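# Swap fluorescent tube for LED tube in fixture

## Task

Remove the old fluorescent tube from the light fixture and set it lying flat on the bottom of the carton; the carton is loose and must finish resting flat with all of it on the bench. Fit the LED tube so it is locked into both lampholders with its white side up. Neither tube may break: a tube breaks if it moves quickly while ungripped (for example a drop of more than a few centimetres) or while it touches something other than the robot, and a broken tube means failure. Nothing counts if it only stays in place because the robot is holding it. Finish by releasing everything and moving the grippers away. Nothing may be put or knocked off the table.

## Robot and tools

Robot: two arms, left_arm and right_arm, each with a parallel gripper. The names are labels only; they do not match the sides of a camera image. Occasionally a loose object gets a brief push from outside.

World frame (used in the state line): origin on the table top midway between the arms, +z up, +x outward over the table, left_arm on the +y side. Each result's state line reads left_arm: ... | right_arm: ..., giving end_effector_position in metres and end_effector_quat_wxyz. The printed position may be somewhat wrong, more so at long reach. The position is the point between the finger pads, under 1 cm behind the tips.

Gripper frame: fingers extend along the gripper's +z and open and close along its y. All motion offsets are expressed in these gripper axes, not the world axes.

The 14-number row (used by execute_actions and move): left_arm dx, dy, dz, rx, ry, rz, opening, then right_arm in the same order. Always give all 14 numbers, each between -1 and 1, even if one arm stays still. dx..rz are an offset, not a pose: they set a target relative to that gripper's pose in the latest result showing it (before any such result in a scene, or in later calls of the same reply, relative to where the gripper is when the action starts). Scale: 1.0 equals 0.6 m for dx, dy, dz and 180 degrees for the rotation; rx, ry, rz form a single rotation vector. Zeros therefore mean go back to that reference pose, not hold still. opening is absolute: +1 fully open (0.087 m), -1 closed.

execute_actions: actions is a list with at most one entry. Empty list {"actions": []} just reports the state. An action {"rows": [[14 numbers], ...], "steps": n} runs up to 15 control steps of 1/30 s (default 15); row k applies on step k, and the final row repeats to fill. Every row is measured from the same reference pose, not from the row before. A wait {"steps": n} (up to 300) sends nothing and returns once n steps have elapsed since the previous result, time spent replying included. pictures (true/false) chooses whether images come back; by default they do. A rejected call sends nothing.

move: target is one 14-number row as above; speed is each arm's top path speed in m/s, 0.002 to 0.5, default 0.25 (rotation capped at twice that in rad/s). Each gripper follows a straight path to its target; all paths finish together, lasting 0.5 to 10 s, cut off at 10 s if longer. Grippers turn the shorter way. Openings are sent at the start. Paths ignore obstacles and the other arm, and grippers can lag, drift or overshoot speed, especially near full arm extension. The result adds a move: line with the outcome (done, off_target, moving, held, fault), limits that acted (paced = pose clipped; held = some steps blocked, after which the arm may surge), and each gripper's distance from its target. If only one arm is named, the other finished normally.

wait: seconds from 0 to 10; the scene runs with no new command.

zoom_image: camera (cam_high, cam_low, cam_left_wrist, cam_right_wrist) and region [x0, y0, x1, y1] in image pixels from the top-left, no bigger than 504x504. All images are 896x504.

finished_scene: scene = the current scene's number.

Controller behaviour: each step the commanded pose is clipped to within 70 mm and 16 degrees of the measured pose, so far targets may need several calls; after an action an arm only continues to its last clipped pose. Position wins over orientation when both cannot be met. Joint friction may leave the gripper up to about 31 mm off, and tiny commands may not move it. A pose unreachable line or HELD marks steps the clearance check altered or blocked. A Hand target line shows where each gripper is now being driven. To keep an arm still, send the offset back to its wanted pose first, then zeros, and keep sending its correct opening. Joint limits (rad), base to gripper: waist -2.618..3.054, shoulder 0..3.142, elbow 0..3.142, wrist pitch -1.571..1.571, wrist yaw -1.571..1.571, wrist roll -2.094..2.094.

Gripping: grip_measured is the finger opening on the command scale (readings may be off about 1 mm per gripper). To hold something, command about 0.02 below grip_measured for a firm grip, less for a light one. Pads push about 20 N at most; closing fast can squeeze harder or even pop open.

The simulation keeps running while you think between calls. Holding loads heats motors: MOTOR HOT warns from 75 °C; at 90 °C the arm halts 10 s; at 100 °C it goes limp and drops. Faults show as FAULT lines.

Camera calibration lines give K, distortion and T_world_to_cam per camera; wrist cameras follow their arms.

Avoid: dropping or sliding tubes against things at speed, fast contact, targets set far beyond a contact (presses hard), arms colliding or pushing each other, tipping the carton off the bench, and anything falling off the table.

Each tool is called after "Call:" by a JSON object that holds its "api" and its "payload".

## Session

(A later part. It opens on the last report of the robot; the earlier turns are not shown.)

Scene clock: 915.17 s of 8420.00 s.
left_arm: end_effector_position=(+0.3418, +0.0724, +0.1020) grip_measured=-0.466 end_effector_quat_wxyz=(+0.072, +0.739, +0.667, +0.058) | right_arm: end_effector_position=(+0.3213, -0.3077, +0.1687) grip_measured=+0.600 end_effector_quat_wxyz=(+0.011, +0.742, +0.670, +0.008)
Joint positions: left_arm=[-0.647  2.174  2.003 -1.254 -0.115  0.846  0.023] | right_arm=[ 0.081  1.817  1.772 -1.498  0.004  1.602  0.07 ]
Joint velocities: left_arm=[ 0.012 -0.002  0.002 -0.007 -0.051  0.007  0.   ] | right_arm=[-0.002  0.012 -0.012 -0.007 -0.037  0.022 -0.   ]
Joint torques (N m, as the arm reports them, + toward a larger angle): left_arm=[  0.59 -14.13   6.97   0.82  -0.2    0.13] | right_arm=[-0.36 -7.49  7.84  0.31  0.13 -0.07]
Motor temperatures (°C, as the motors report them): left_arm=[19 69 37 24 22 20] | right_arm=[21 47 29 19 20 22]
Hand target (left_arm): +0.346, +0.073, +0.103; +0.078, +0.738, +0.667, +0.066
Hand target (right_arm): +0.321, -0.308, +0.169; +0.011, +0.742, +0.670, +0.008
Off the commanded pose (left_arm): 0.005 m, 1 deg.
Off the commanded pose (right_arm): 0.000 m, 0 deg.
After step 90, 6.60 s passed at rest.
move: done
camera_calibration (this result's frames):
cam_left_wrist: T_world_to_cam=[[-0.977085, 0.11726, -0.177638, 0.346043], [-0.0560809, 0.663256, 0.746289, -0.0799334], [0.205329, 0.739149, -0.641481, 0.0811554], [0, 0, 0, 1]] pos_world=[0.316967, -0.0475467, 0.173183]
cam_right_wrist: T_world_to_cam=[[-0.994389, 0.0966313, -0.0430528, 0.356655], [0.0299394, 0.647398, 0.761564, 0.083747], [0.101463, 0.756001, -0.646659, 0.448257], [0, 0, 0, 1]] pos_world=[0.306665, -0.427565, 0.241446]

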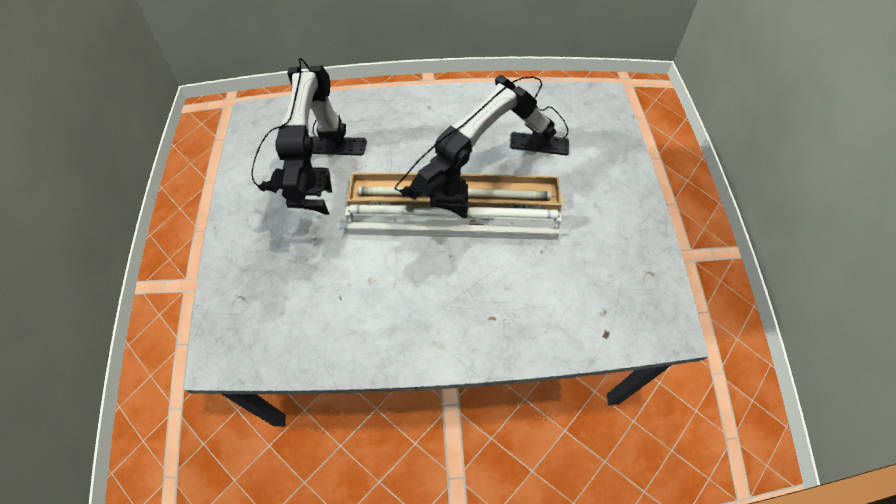

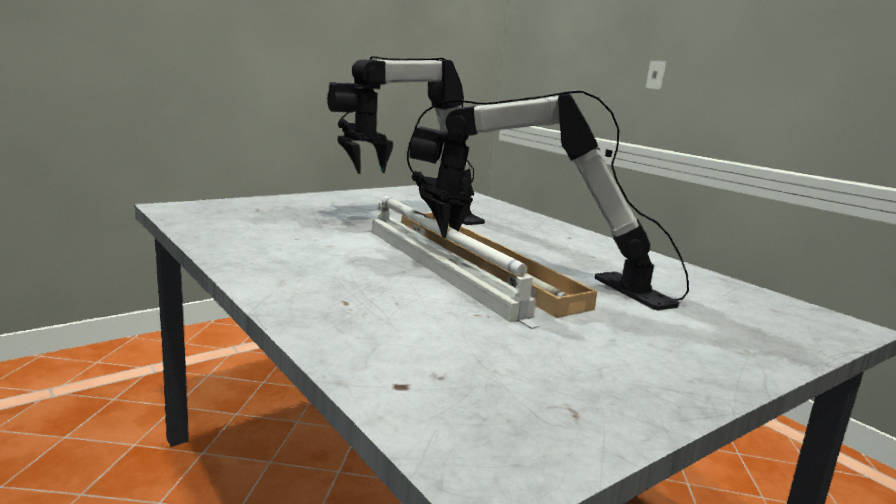

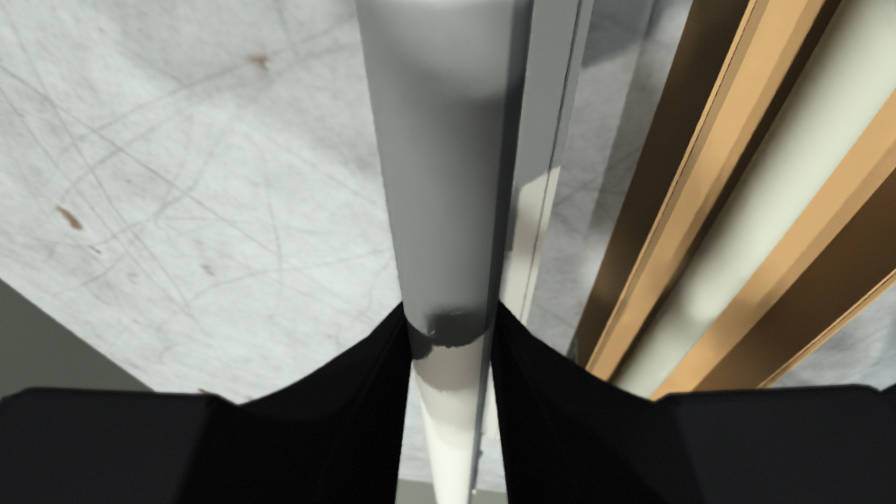

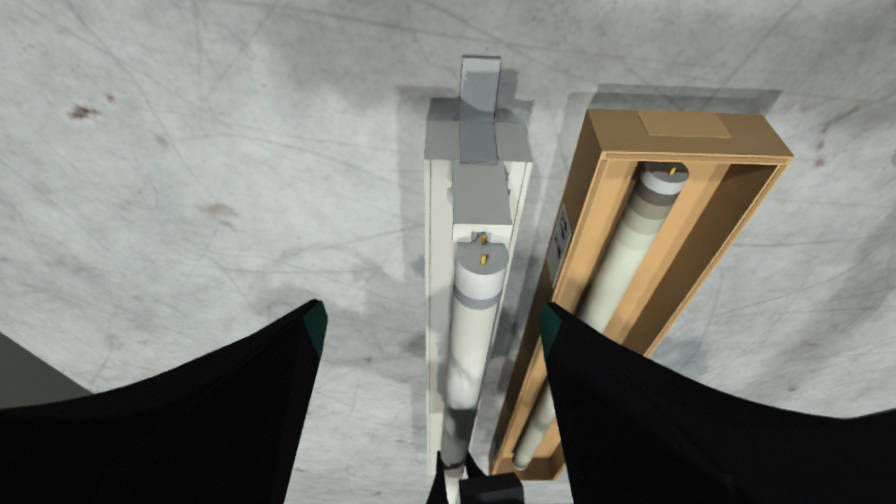

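Call:
{"api": "execute_actions", "payload": {"actions": [{"rows": [[0.0024,-0.0034,0.0046,0.0022,0.002,0.0003,-0.49,0,0,0,0,0,0,0.6],[0.0048,-0.0069,0.0091,0.0044,0.0039,0.0007,-0.49,0,0,0,0,0,0,0.6],[0.0072,-0.0103,0.0137,0.0066,0.0059,0.001,-0.49,0,0,0,0,0,0,0.6],[0.0072,-0.0105,0.0148,0.0066,0.0059,0.001,-0.49,0,0,0,0,0,0,0.6],[0.0072,-0.0107,0.0159,0.0066,0.0059,0.001,-0.49,0,0,0,0,0,0,0.6],[0.0072,-0.0109,0.017,0.0066,0.0059,0.001,-0.49,0,0,0,0,0,0,0.6],[0.0072,-0.0111,0.0181,0.0066,0.0059,0.001,-0.49,0,0,0,0,0,0,0.6],[0.0073,-0.0113,0.0192,0.0066,0.0059,0.001,-0.49,0,0,0,0,0,0,0.6],[0.0073,-0.0115,0.0203,0.0066,0.0059,0.001,-0.49,0,0,0,0,0,0,0.6],[0.0073,-0.0117,0.0214,0.0066,0.0059,0.001,-0.49,0,0,0,0,0,0,0.6],[0.0073,-0.0119,0.0225,0.0066,0.0059,0.001,-0.49,0,0,0,0,0,0,0.6],[0.0073,-0.0121,0.0236,0.0066,0.0059,0.001,-0.49,0,0,0,0,0,0,0.6],[0.0074,-0.0123,0.0247,0.0066,0.0059,0.001,-0.49,0,0,0,0,0,0,0.6],[0.0074,-0.0125,0.0258,0.0066,0.0059,0.001,-0.49,0,0,0,0,0,0,0.6],[0.0074,-0.0127,0.0269,0.0066,0.0059,0.001,-0.49,0,0,0,0,0,0,0.6]], "steps": 15}], "pictures": false}}

Call:
{"api": "wait", "payload": {"seconds": 0.5}}

Call:
{"api": "zoom_image", "payload": {"camera": "cam_right_wrist", "region": [430,190,540,300]}}

Call:
{"api": "zoom_image", "payload": {"camera": "cam_low", "region": [480,240,560,320]}}

Scene clock: 960.53 s of 8420.00 s.
left_arm: end_effector_position=(+0.3407, +0.0736, +0.0917) grip_measured=-0.466 end_effector_quat_wxyz=(+0.068, +0.740, +0.667, +0.058) | right_arm: end_effector_position=(+0.3213, -0.3077, +0.1687) grip_measured=+0.600 end_effector_quat_wxyz=(+0.011, +0.742, +0.670, +0.008)
Joint positions: left_arm=[-0.647  2.174  1.962 -1.222 -0.115  0.846  0.023] | right_arm=[ 0.081  1.817  1.772 -1.498  0.004  1.602  0.07 ]
Joint velocities: left_arm=[-0.007  0.007 -0.09   0.037  0.051  0.066 -0.   ] | right_arm=[-0.007  0.007  0.007 -0.066  0.022  0.081  0.   ]
Joint torques (N m, as the arm reports them, + toward a larger angle): left_arm=[  0.38 -14.03   5.3    0.63  -0.01   0.08] | right_arm=[-0.35 -7.54  7.78  0.32  0.12 -0.04]
Motor temperatures (°C, as the motors report them): left_arm=[19 70 36 24 22 20] | right_arm=[21 46 29 19 20 22]
Hand target (left_arm): +0.337, +0.077, +0.085; +0.058, +0.741, +0.667, +0.058
Hand target (right_arm): +0.321, -0.308, +0.169; +0.011, +0.742, +0.670, +0.008
Off the commanded pose (left_arm): 0.008 m, 1 deg.
Off the commanded pose (right_arm): 0.000 m, 0 deg.
Steps of this call (steps 1 to 90: nothing new was sent; then 41.87 s passed at rest; steps 91 to 105: all 15 steps of this action). Readings (end_effector_position):
91: left_arm (+0.3419, +0.0723, +0.1021) | right_arm (+0.3213, -0.3077, +0.1687)
92: left_arm (+0.3419, +0.0723, +0.1021) | right_arm (+0.3213, -0.3077, +0.1687)
94: left_arm (+0.3414, +0.0729, +0.1007) | right_arm (+0.3213, -0.3077, +0.1687)
98: left_arm (+0.3404, +0.0738, +0.0966) | right_arm (+0.3213, -0.3077, +0.1687)
105: the state above

Scene clock: 961.03 s of 8420.00 s.
left_arm: end_effector_position=(+0.3408, +0.0735, +0.0904) grip_measured=-0.466 end_effector_quat_wxyz=(+0.068, +0.740, +0.667, +0.058) | right_arm: end_effector_position=(+0.3213, -0.3077, +0.1687) grip_measured=+0.600 end_effector_quat_wxyz=(+0.011, +0.742, +0.670, +0.008)
Joint positions: left_arm=[-0.647  2.174  1.957 -1.216 -0.115  0.846  0.023] | right_arm=[ 0.081  1.817  1.772 -1.498  0.004  1.602  0.07 ]
Joint velocities: left_arm=[-0.007  0.002 -0.002 -0.051  0.066 -0.007 -0.   ] | right_arm=[ 0.002  0.017 -0.007 -0.022  0.066 -0.007  0.001]
Joint torques (N m, as the arm reports them, + toward a larger angle): left_arm=[  0.38 -14.03   5.33   0.7   -0.01   0.08] | right_arm=[-0.47 -7.45  7.84  0.31  0.13 -0.06]
Motor temperatures (°C, as the motors report them): left_arm=[19 70 36 24 22 20] | right_arm=[21 46 29 19 20 22]
Hand target (left_arm): +0.337, +0.077, +0.085; +0.058, +0.741, +0.667, +0.058
Hand target (right_arm): +0.321, -0.308, +0.169; +0.011, +0.742, +0.670, +0.008
Off the commanded pose (left_arm): 0.007 m, 1 deg.
Off the commanded pose (right_arm): 0.000 m, 0 deg.
Steps of this call (steps 1 to 15: nothing new was sent). Readings (end_effector_position):
1: left_arm (+0.3407, +0.0736, +0.0911) | right_arm (+0.3213, -0.3077, +0.1687)
2: left_arm (+0.3407, +0.0735, +0.0907) | right_arm (+0.3213, -0.3077, +0.1687)
4: left_arm (+0.3407, +0.0735, +0.0904) | right_arm (+0.3213, -0.3077, +0.1687)
8: left_arm (+0.3408, +0.0735, +0.0904) | right_arm (+0.3213, -0.3077, +0.1687)
15: the state above
camera_calibration (this result's frames):
cam_left_wrist: T_world_to_cam=[[-0.978023, 0.118299, -0.171689, 0.342619], [-0.0520624, 0.658806, 0.750509, -0.073472], [0.201894, 0.742953, -0.638169, 0.073719], [0, 0, 0, 1]] pos_world=[0.316381, -0.0468973, 0.16101]
cam_right_wrist: T_world_to_cam=[[-0.994389, 0.0966313, -0.0430528, 0.356655], [0.0299394, 0.647398, 0.761564, 0.083747], [0.101463, 0.756001, -0.646659, 0.448257], [0, 0, 0, 1]] pos_world=[0.306665, -0.427565, 0.241446]

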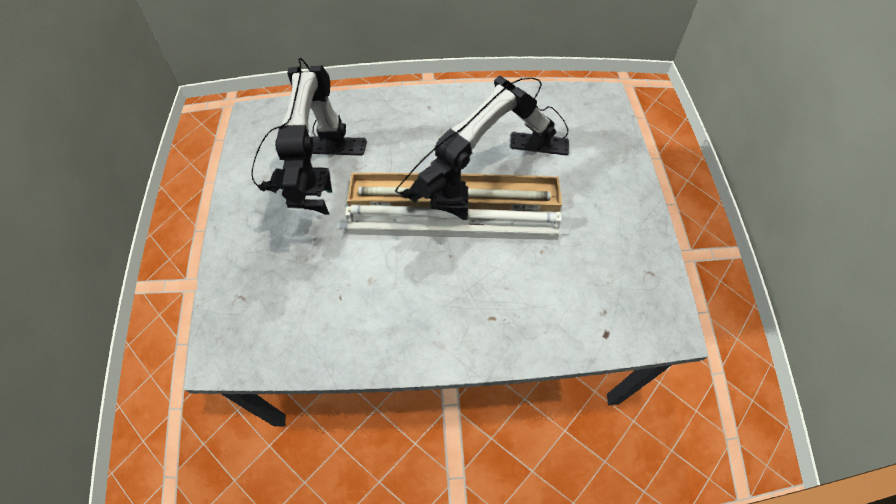

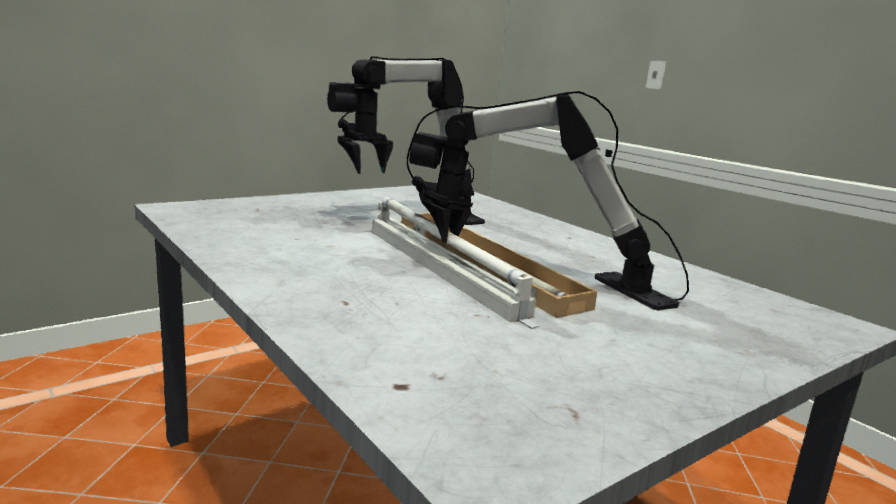

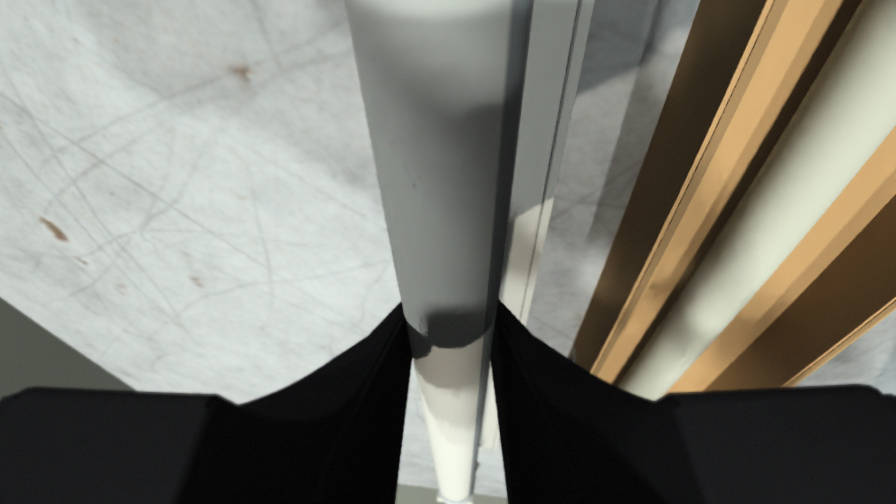

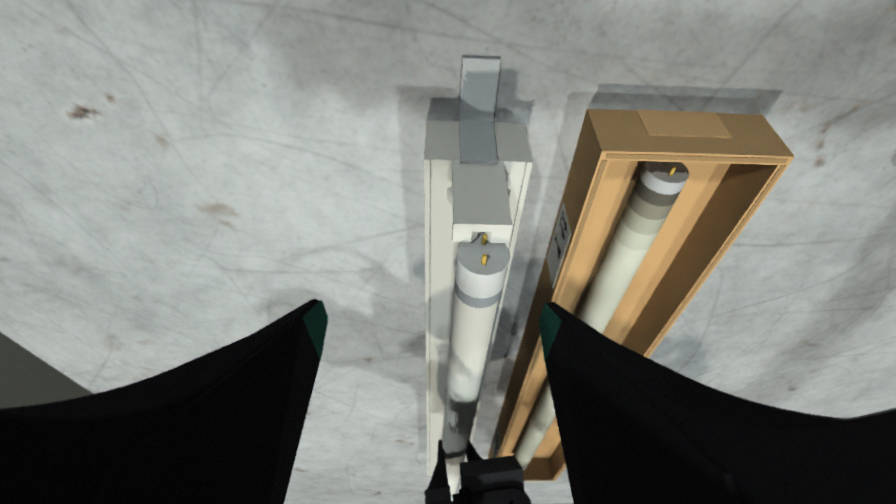

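Region (430, 190, 540, 300) of cam_right_wrist's 896x504 image, scaled by 4.582, with more detail than that image has.

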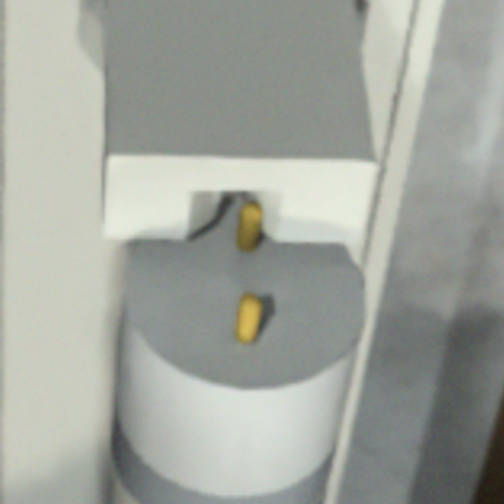

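Region (480, 240, 560, 320) of cam_low's 896x504 image, scaled by 6.300, with more detail than that image has.

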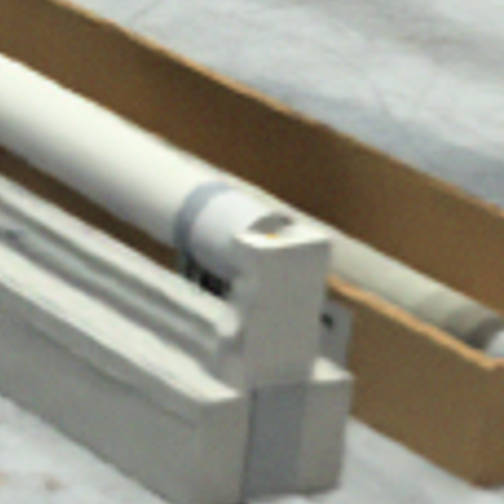

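Call:
{"api": "move", "payload": {"target": [0,0.002,0,-0.002,0,-0.0048,-0.49,0,0,0,0,0,0,0.6], "speed": 0.02}}

Call:
{"api": "zoom_image", "payload": {"camera": "cam_right_wrist", "region": [430,190,540,300]}}

Scene clock: 975.30 s of 8420.00 s.
left_arm: end_effector_position=(+0.3410, +0.0730, +0.0904) grip_measured=-0.466 end_effector_quat_wxyz=(+0.070, +0.738, +0.669, +0.058) | right_arm: end_effector_position=(+0.3213, -0.3077, +0.1687) grip_measured=+0.600 end_effector_quat_wxyz=(+0.011, +0.742, +0.670, +0.008)
Joint positions: left_arm=[-0.647  2.174  1.957 -1.214 -0.115  0.84   0.023] | right_arm=[ 0.081  1.817  1.772 -1.498  0.004  1.602  0.07 ]
Joint velocities: left_arm=[ 0.007  0.002 -0.002 -0.037 -0.051 -0.081 -0.001] | right_arm=[ 0.012 -0.012 -0.007 -0.051 -0.007 -0.051  0.001]
Joint torques (N m, as the arm reports them, + toward a larger angle): left_arm=[  0.48 -14.     7.14   0.69  -0.06  -0.02] | right_arm=[-0.38 -7.6   7.82  0.31  0.12 -0.06]
Motor temperatures (°C, as the motors report them): left_arm=[19 70 35 24 22 20] | right_arm=[21 45 29 19 20 22]
Hand target (left_arm): +0.342, +0.073, +0.091; +0.071, +0.734, +0.672, +0.059
Hand target (right_arm): +0.321, -0.308, +0.169; +0.011, +0.742, +0.670, +0.008
Off the commanded pose (left_arm): 0.001 m, 1 deg.
Off the commanded pose (right_arm): 0.000 m, 0 deg.
After step 90, 10.57 s passed at rest.
move: done
camera_calibration (this result's frames):
cam_left_wrist: T_world_to_cam=[[-0.978431, 0.111895, -0.173644, 0.34364], [-0.0572521, 0.660775, 0.748397, -0.0713187], [0.198482, 0.742197, -0.640117, 0.075401], [0, 0, 0, 1]] pos_world=[0.317179, -0.0472884, 0.161311]
cam_right_wrist: T_world_to_cam=[[-0.994389, 0.0966313, -0.0430528, 0.356655], [0.0299394, 0.647398, 0.761564, 0.083747], [0.101463, 0.756001, -0.646659, 0.448257], [0, 0, 0, 1]] pos_world=[0.306665, -0.427565, 0.241446]

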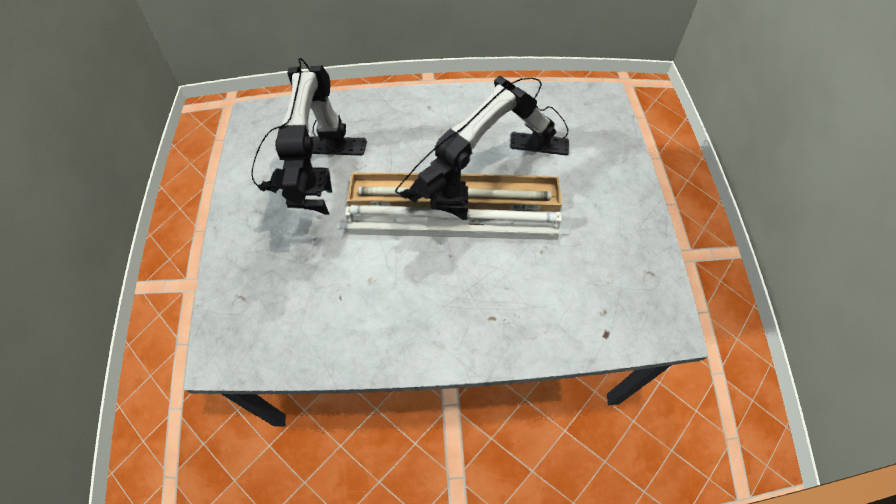

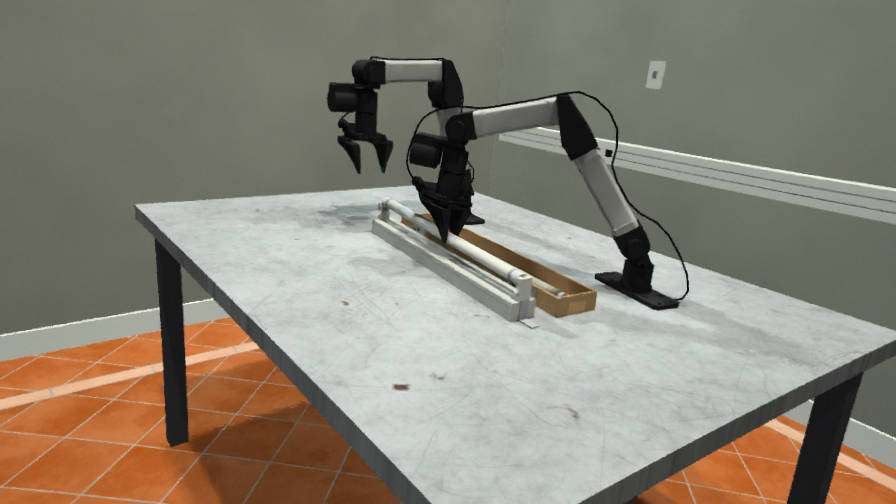

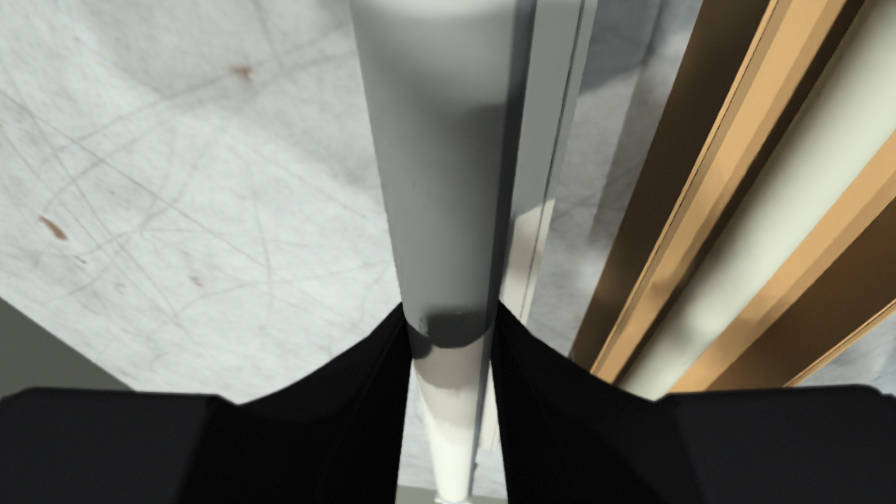

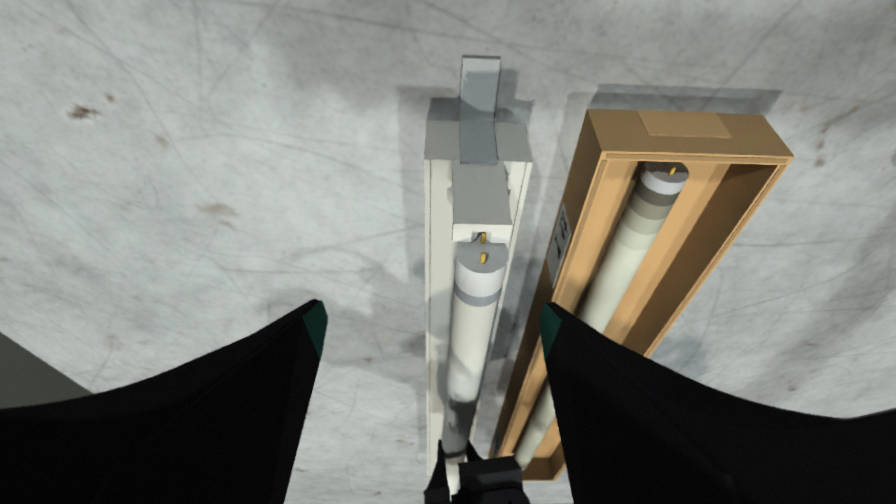

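Region (430, 190, 540, 300) of cam_right_wrist's 896x504 image, scaled by 4.582, with more detail than that image has.

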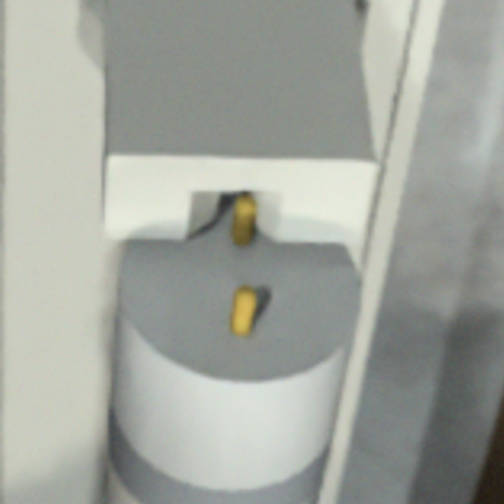

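Call:
{"api": "move", "payload": {"target": [0,0.005,0,-0.004,0,-0.0045,-0.49,0,0,0,0,0,0,0.6], "speed": 0.02}}

Call:
{"api": "zoom_image", "payload": {"camera": "cam_right_wrist", "region": [430,190,540,300]}}

Scene clock: 982.97 s of 8420.00 s.
left_arm: end_effector_position=(+0.3415, +0.0724, +0.0904) grip_measured=-0.466 end_effector_quat_wxyz=(+0.072, +0.737, +0.670, +0.058) | right_arm: end_effector_position=(+0.3213, -0.3077, +0.1687) grip_measured=+0.600 end_effector_quat_wxyz=(+0.011, +0.742, +0.670, +0.008)
Joint positions: left_arm=[-0.647  2.174  1.957 -1.21  -0.115  0.838  0.023] | right_arm=[ 0.081  1.817  1.772 -1.498  0.004  1.602  0.07 ]
Joint velocities: left_arm=[-0.007 -0.002  0.007 -0.037  0.007  0.022 -0.   ] | right_arm=[-0.027  0.007 -0.007  0.066  0.007  0.037 -0.001]
Joint torques (N m, as the arm reports them, + toward a larger angle): left_arm=[  0.57 -13.97   7.23   0.75  -0.1   -0.03] | right_arm=[-0.39 -7.49  7.89  0.34  0.13 -0.07]
Motor temperatures (°C, as the motors report them): left_arm=[19 70 35 24 22 20] | right_arm=[21 45 29 19 20 22]
Hand target (left_arm): +0.344, +0.073, +0.091; +0.075, +0.732, +0.674, +0.061
Hand target (right_arm): +0.321, -0.308, +0.169; +0.011, +0.742, +0.670, +0.008
Off the commanded pose (left_arm): 0.003 m, 1 deg.
Off the commanded pose (right_arm): 0.000 m, 0 deg.
After step 90, 3.97 s passed at rest.
move: done
camera_calibration (this result's frames):
cam_left_wrist: T_world_to_cam=[[-0.978202, 0.109934, -0.176168, 0.344497], [-0.0599342, 0.662796, 0.746397, -0.0699382], [0.198818, 0.740686, -0.64176, 0.0759134], [0, 0, 0, 1]] pos_world=[0.317704, -0.0477451, 0.161609]
cam_right_wrist: T_world_to_cam=[[-0.994389, 0.0966313, -0.0430528, 0.356655], [0.0299394, 0.647398, 0.761564, 0.083747], [0.101463, 0.756001, -0.646659, 0.448257], [0, 0, 0, 1]] pos_world=[0.306665, -0.427565, 0.241446]

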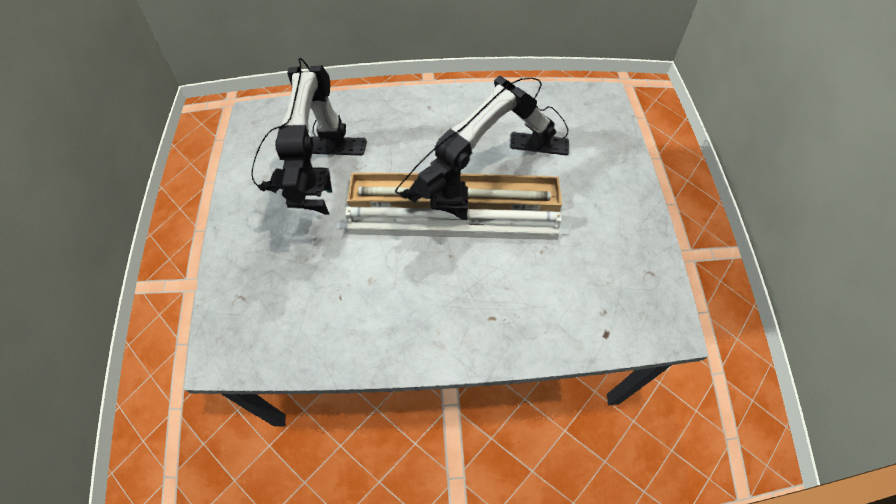

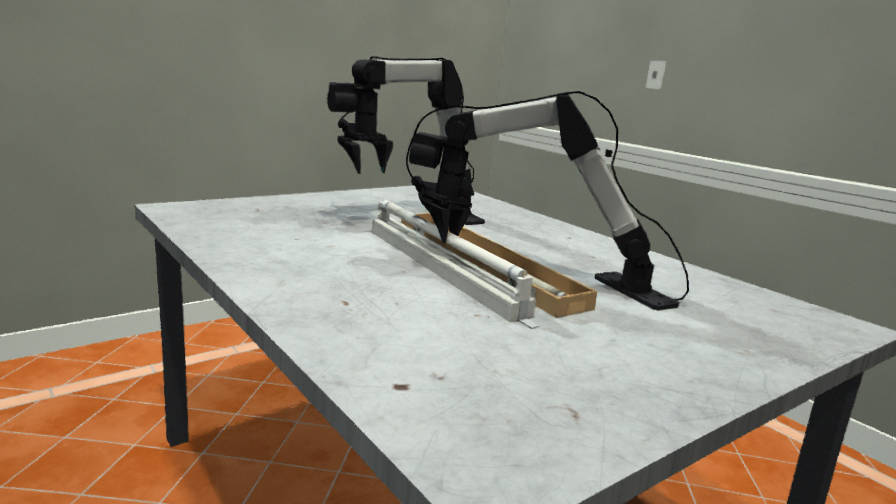

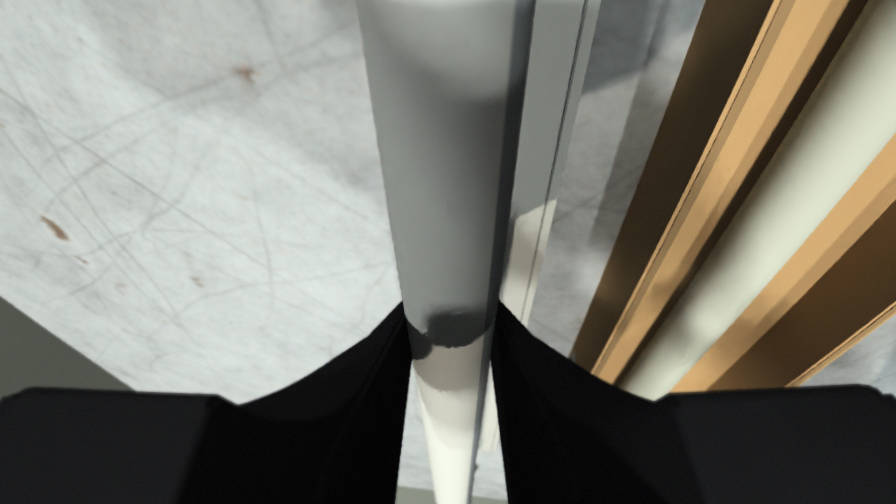

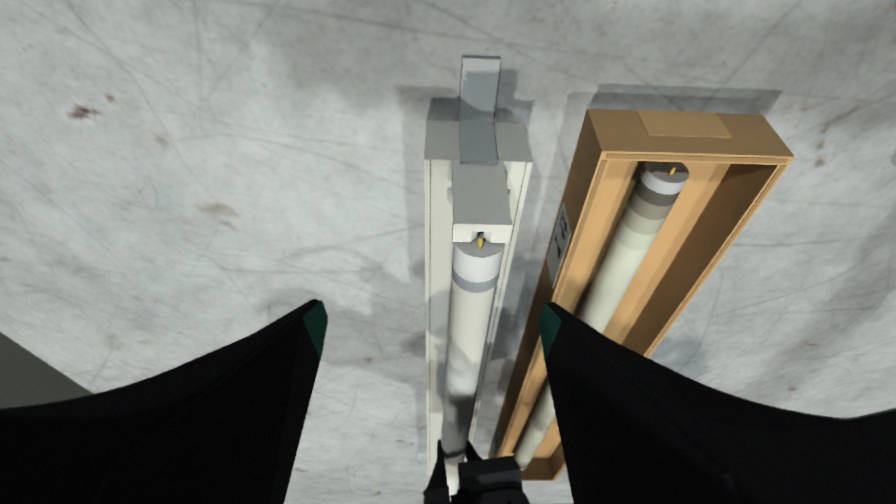

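Region (430, 190, 540, 300) of cam_right_wrist's 896x504 image, scaled by 4.582, with more detail than that image has.

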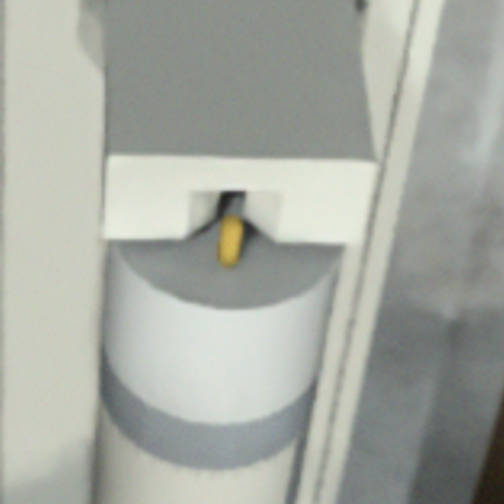

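Call:
{"api": "execute_actions", "payload": {"actions": [{"rows": [[0.0015,-0.0022,0.0031,0.0014,0.0013,0,-0.49,0,0,0,0,0,0,0.6],[0.003,-0.0043,0.0061,0.0028,0.0025,0,-0.49,0,0,0,0,0,0,0.6],[0.0045,-0.0065,0.0092,0.0042,0.0038,0,-0.49,0,0,0,0,0,0,0.6],[0.0045,-0.0067,0.0102,0.0042,0.0038,0,-0.49,0,0,0,0,0,0,0.6],[0.0045,-0.0069,0.0112,0.0042,0.0038,0,-0.49,0,0,0,0,0,0,0.6],[0.0045,-0.0071,0.0122,0.0042,0.0038,0,-0.49,0,0,0,0,0,0,0.6],[0.0045,-0.0073,0.0132,0.0042,0.0038,0,-0.49,0,0,0,0,0,0,0.6],[0.0046,-0.0075,0.0142,0.0042,0.0038,0,-0.49,0,0,0,0,0,0,0.6],[0.0046,-0.0076,0.0152,0.0042,0.0038,0,-0.49,0,0,0,0,0,0,0.6],[0.0046,-0.0078,0.0162,0.0042,0.0038,0,-0.49,0,0,0,0,0,0,0.6],[0.0046,-0.008,0.0172,0.0042,0.0038,0,-0.49,0,0,0,0,0,0,0.6],[0.0046,-0.0082,0.0182,0.0042,0.0038,0,-0.49,0,0,0,0,0,0,0.6],[0.0047,-0.0084,0.0192,0.0042,0.0038,0,-0.49,0,0,0,0,0,0,0.6],[0.0047,-0.0086,0.0202,0.0042,0.0038,0,-0.49,0,0,0,0,0,0,0.6],[0.0047,-0.0088,0.0212,0.0042,0.0038,0,-0.49,0,0,0,0,0,0,0.6]], "steps": 15}], "pictures": false}}

Call:
{"api": "wait", "payload": {"seconds": 0.4}}

Call:
{"api": "zoom_image", "payload": {"camera": "cam_right_wrist", "region": [430,190,540,300]}}

Call:
{"api": "zoom_image", "payload": {"camera": "cam_low", "region": [480,240,560,320]}}

Scene clock: 1003.27 s of 8420.00 s.
left_arm: end_effector_position=(+0.3414, +0.0725, +0.0844) grip_measured=-0.466 end_effector_quat_wxyz=(+0.071, +0.737, +0.670, +0.058) | right_arm: end_effector_position=(+0.3213, -0.3077, +0.1687) grip_measured=+0.600 end_effector_quat_wxyz=(+0.011, +0.742, +0.670, +0.008)
Joint positions: left_arm=[-0.647  2.174  1.933 -1.187 -0.115  0.838  0.023] | right_arm=[ 0.081  1.817  1.772 -1.498  0.004  1.602  0.07 ]
Joint velocities: left_arm=[-0.017 -0.017 -0.076  0.11   0.022 -0.007  0.001] | right_arm=[-0.012 -0.007  0.002  0.022  0.037 -0.095 -0.001]
Joint torques (N m, as the arm reports them, + toward a larger angle): left_arm=[  0.32 -13.87   5.48   0.7   -0.01   0.05] | right_arm=[-0.45 -7.55  7.79  0.31  0.12 -0.05]
Motor temperatures (°C, as the motors report them): left_arm=[19 70 36 24 22 20] | right_arm=[21 45 29 19 20 22]
Hand target (left_arm): +0.339, +0.075, +0.077; +0.062, +0.737, +0.670, +0.057
Hand target (right_arm): +0.321, -0.308, +0.169; +0.011, +0.742, +0.670, +0.008
Off the commanded pose (left_arm): 0.008 m, 1 deg.
Off the commanded pose (right_arm): 0.000 m, 0 deg.
Steps of this call (steps 1 to 90: nothing new was sent; then 16.80 s passed at rest; steps 91 to 105: all 15 steps of this action). Readings (end_effector_position):
91: left_arm (+0.3415, +0.0724, +0.0904) | right_arm (+0.3213, -0.3077, +0.1687)
92: left_arm (+0.3415, +0.0724, +0.0904) | right_arm (+0.3213, -0.3077, +0.1687)
94: left_arm (+0.3415, +0.0724, +0.0904) | right_arm (+0.3213, -0.3077, +0.1687)
98: left_arm (+0.3415, +0.0724, +0.0898) | right_arm (+0.3213, -0.3077, +0.1687)
105: the state above

Scene clock: 1003.67 s of 8420.00 s.
left_arm: end_effector_position=(+0.3415, +0.0724, +0.0833) grip_measured=-0.466 end_effector_quat_wxyz=(+0.071, +0.737, +0.670, +0.058) | right_arm: end_effector_position=(+0.3213, -0.3077, +0.1687) grip_measured=+0.600 end_effector_quat_wxyz=(+0.011, +0.742, +0.670, +0.008)
Joint positions: left_arm=[-0.647  2.174  1.929 -1.182 -0.115  0.838  0.023] | right_arm=[ 0.081  1.817  1.772 -1.498  0.004  1.602  0.07 ]
Joint velocities: left_arm=[ 0.012 -0.007  0.022 -0.066  0.037 -0.037  0.001] | right_arm=[-0.002  0.017 -0.002  0.022  0.037 -0.007  0.   ]
Joint torques (N m, as the arm reports them, + toward a larger angle): left_arm=[  0.38 -13.83   5.39   0.75  -0.01   0.06] | right_arm=[-0.48 -7.43  7.85  0.32  0.13 -0.05]
Motor temperatures (°C, as the motors report them): left_arm=[19 70 36 24 22 20] | right_arm=[21 45 29 19 20 22]
Hand target (left_arm): +0.339, +0.075, +0.077; +0.062, +0.737, +0.670, +0.057
Hand target (right_arm): +0.321, -0.308, +0.169; +0.011, +0.742, +0.670, +0.008
Off the commanded pose (left_arm): 0.007 m, 1 deg.
Off the commanded pose (right_arm): 0.000 m, 0 deg.
Steps of this call (steps 1 to 12: nothing new was sent). Readings (end_effector_position):
1: left_arm (+0.3415, +0.0724, +0.0840) | right_arm (+0.3213, -0.3077, +0.1687)
2: left_arm (+0.3415, +0.0724, +0.0836) | right_arm (+0.3213, -0.3077, +0.1687)
4: left_arm (+0.3415, +0.0724, +0.0833) | right_arm (+0.3213, -0.3077, +0.1687)
8: left_arm (+0.3415, +0.0724, +0.0833) | right_arm (+0.3213, -0.3077, +0.1687)
12: the state above
camera_calibration (this result's frames):
cam_left_wrist: T_world_to_cam=[[-0.978247, 0.109983, -0.175887, 0.343208], [-0.0597433, 0.662585, 0.7466, -0.0647048], [0.198654, 0.740868, -0.641601, 0.0713591], [0, 0, 0, 1]] pos_world=[0.317701, -0.0477425, 0.154459]
cam_right_wrist: T_world_to_cam=[[-0.994389, 0.0966313, -0.0430528, 0.356655], [0.0299394, 0.647398, 0.761564, 0.083747], [0.101463, 0.756001, -0.646659, 0.448257], [0, 0, 0, 1]] pos_world=[0.306665, -0.427565, 0.241446]

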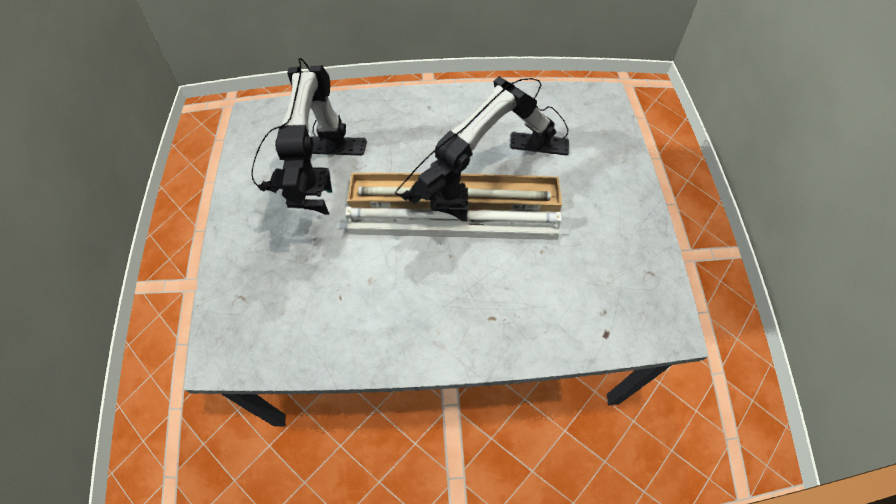

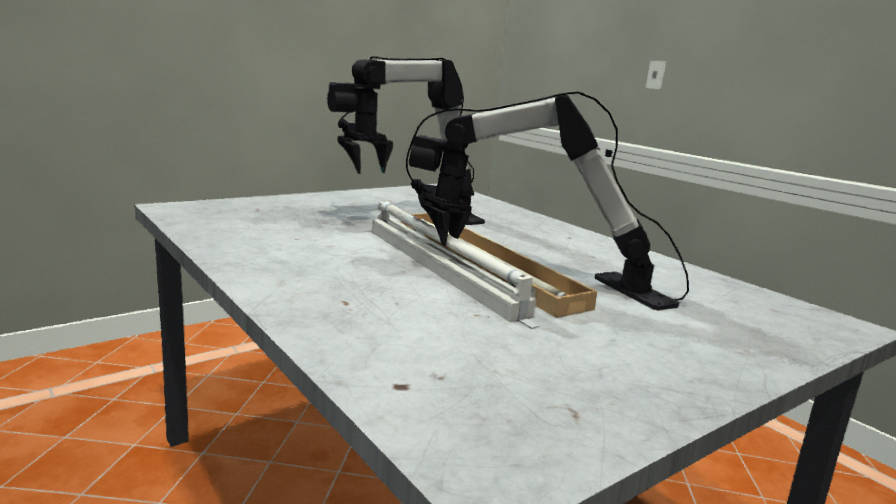

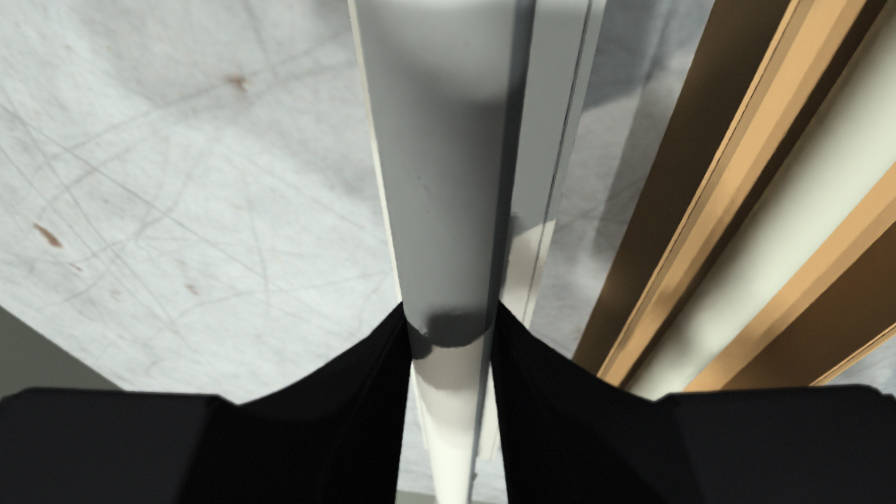

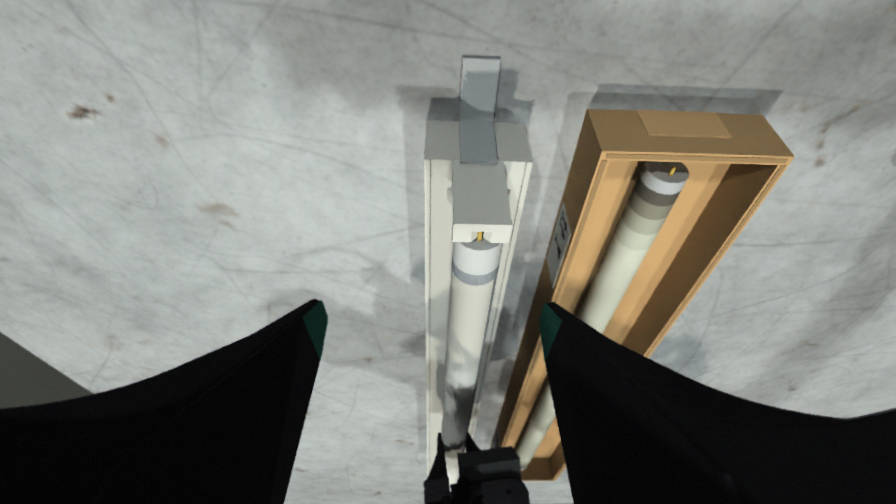

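Region (430, 190, 540, 300) of cam_right_wrist's 896x504 image, scaled by 4.582, with more detail than that image has.

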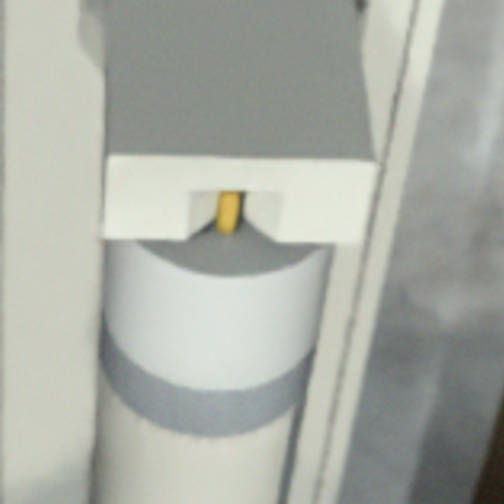

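Region (480, 240, 560, 320) of cam_low's 896x504 image, scaled by 6.300, with more detail than that image has.

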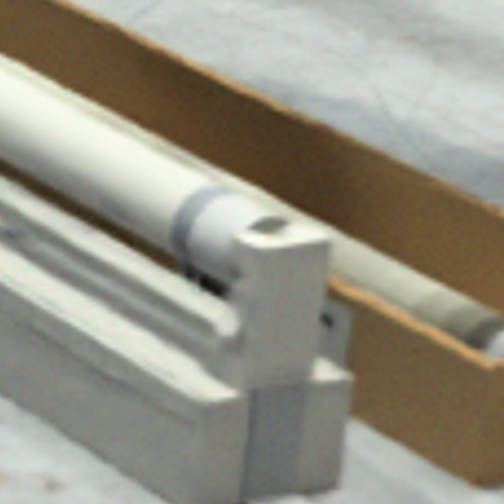

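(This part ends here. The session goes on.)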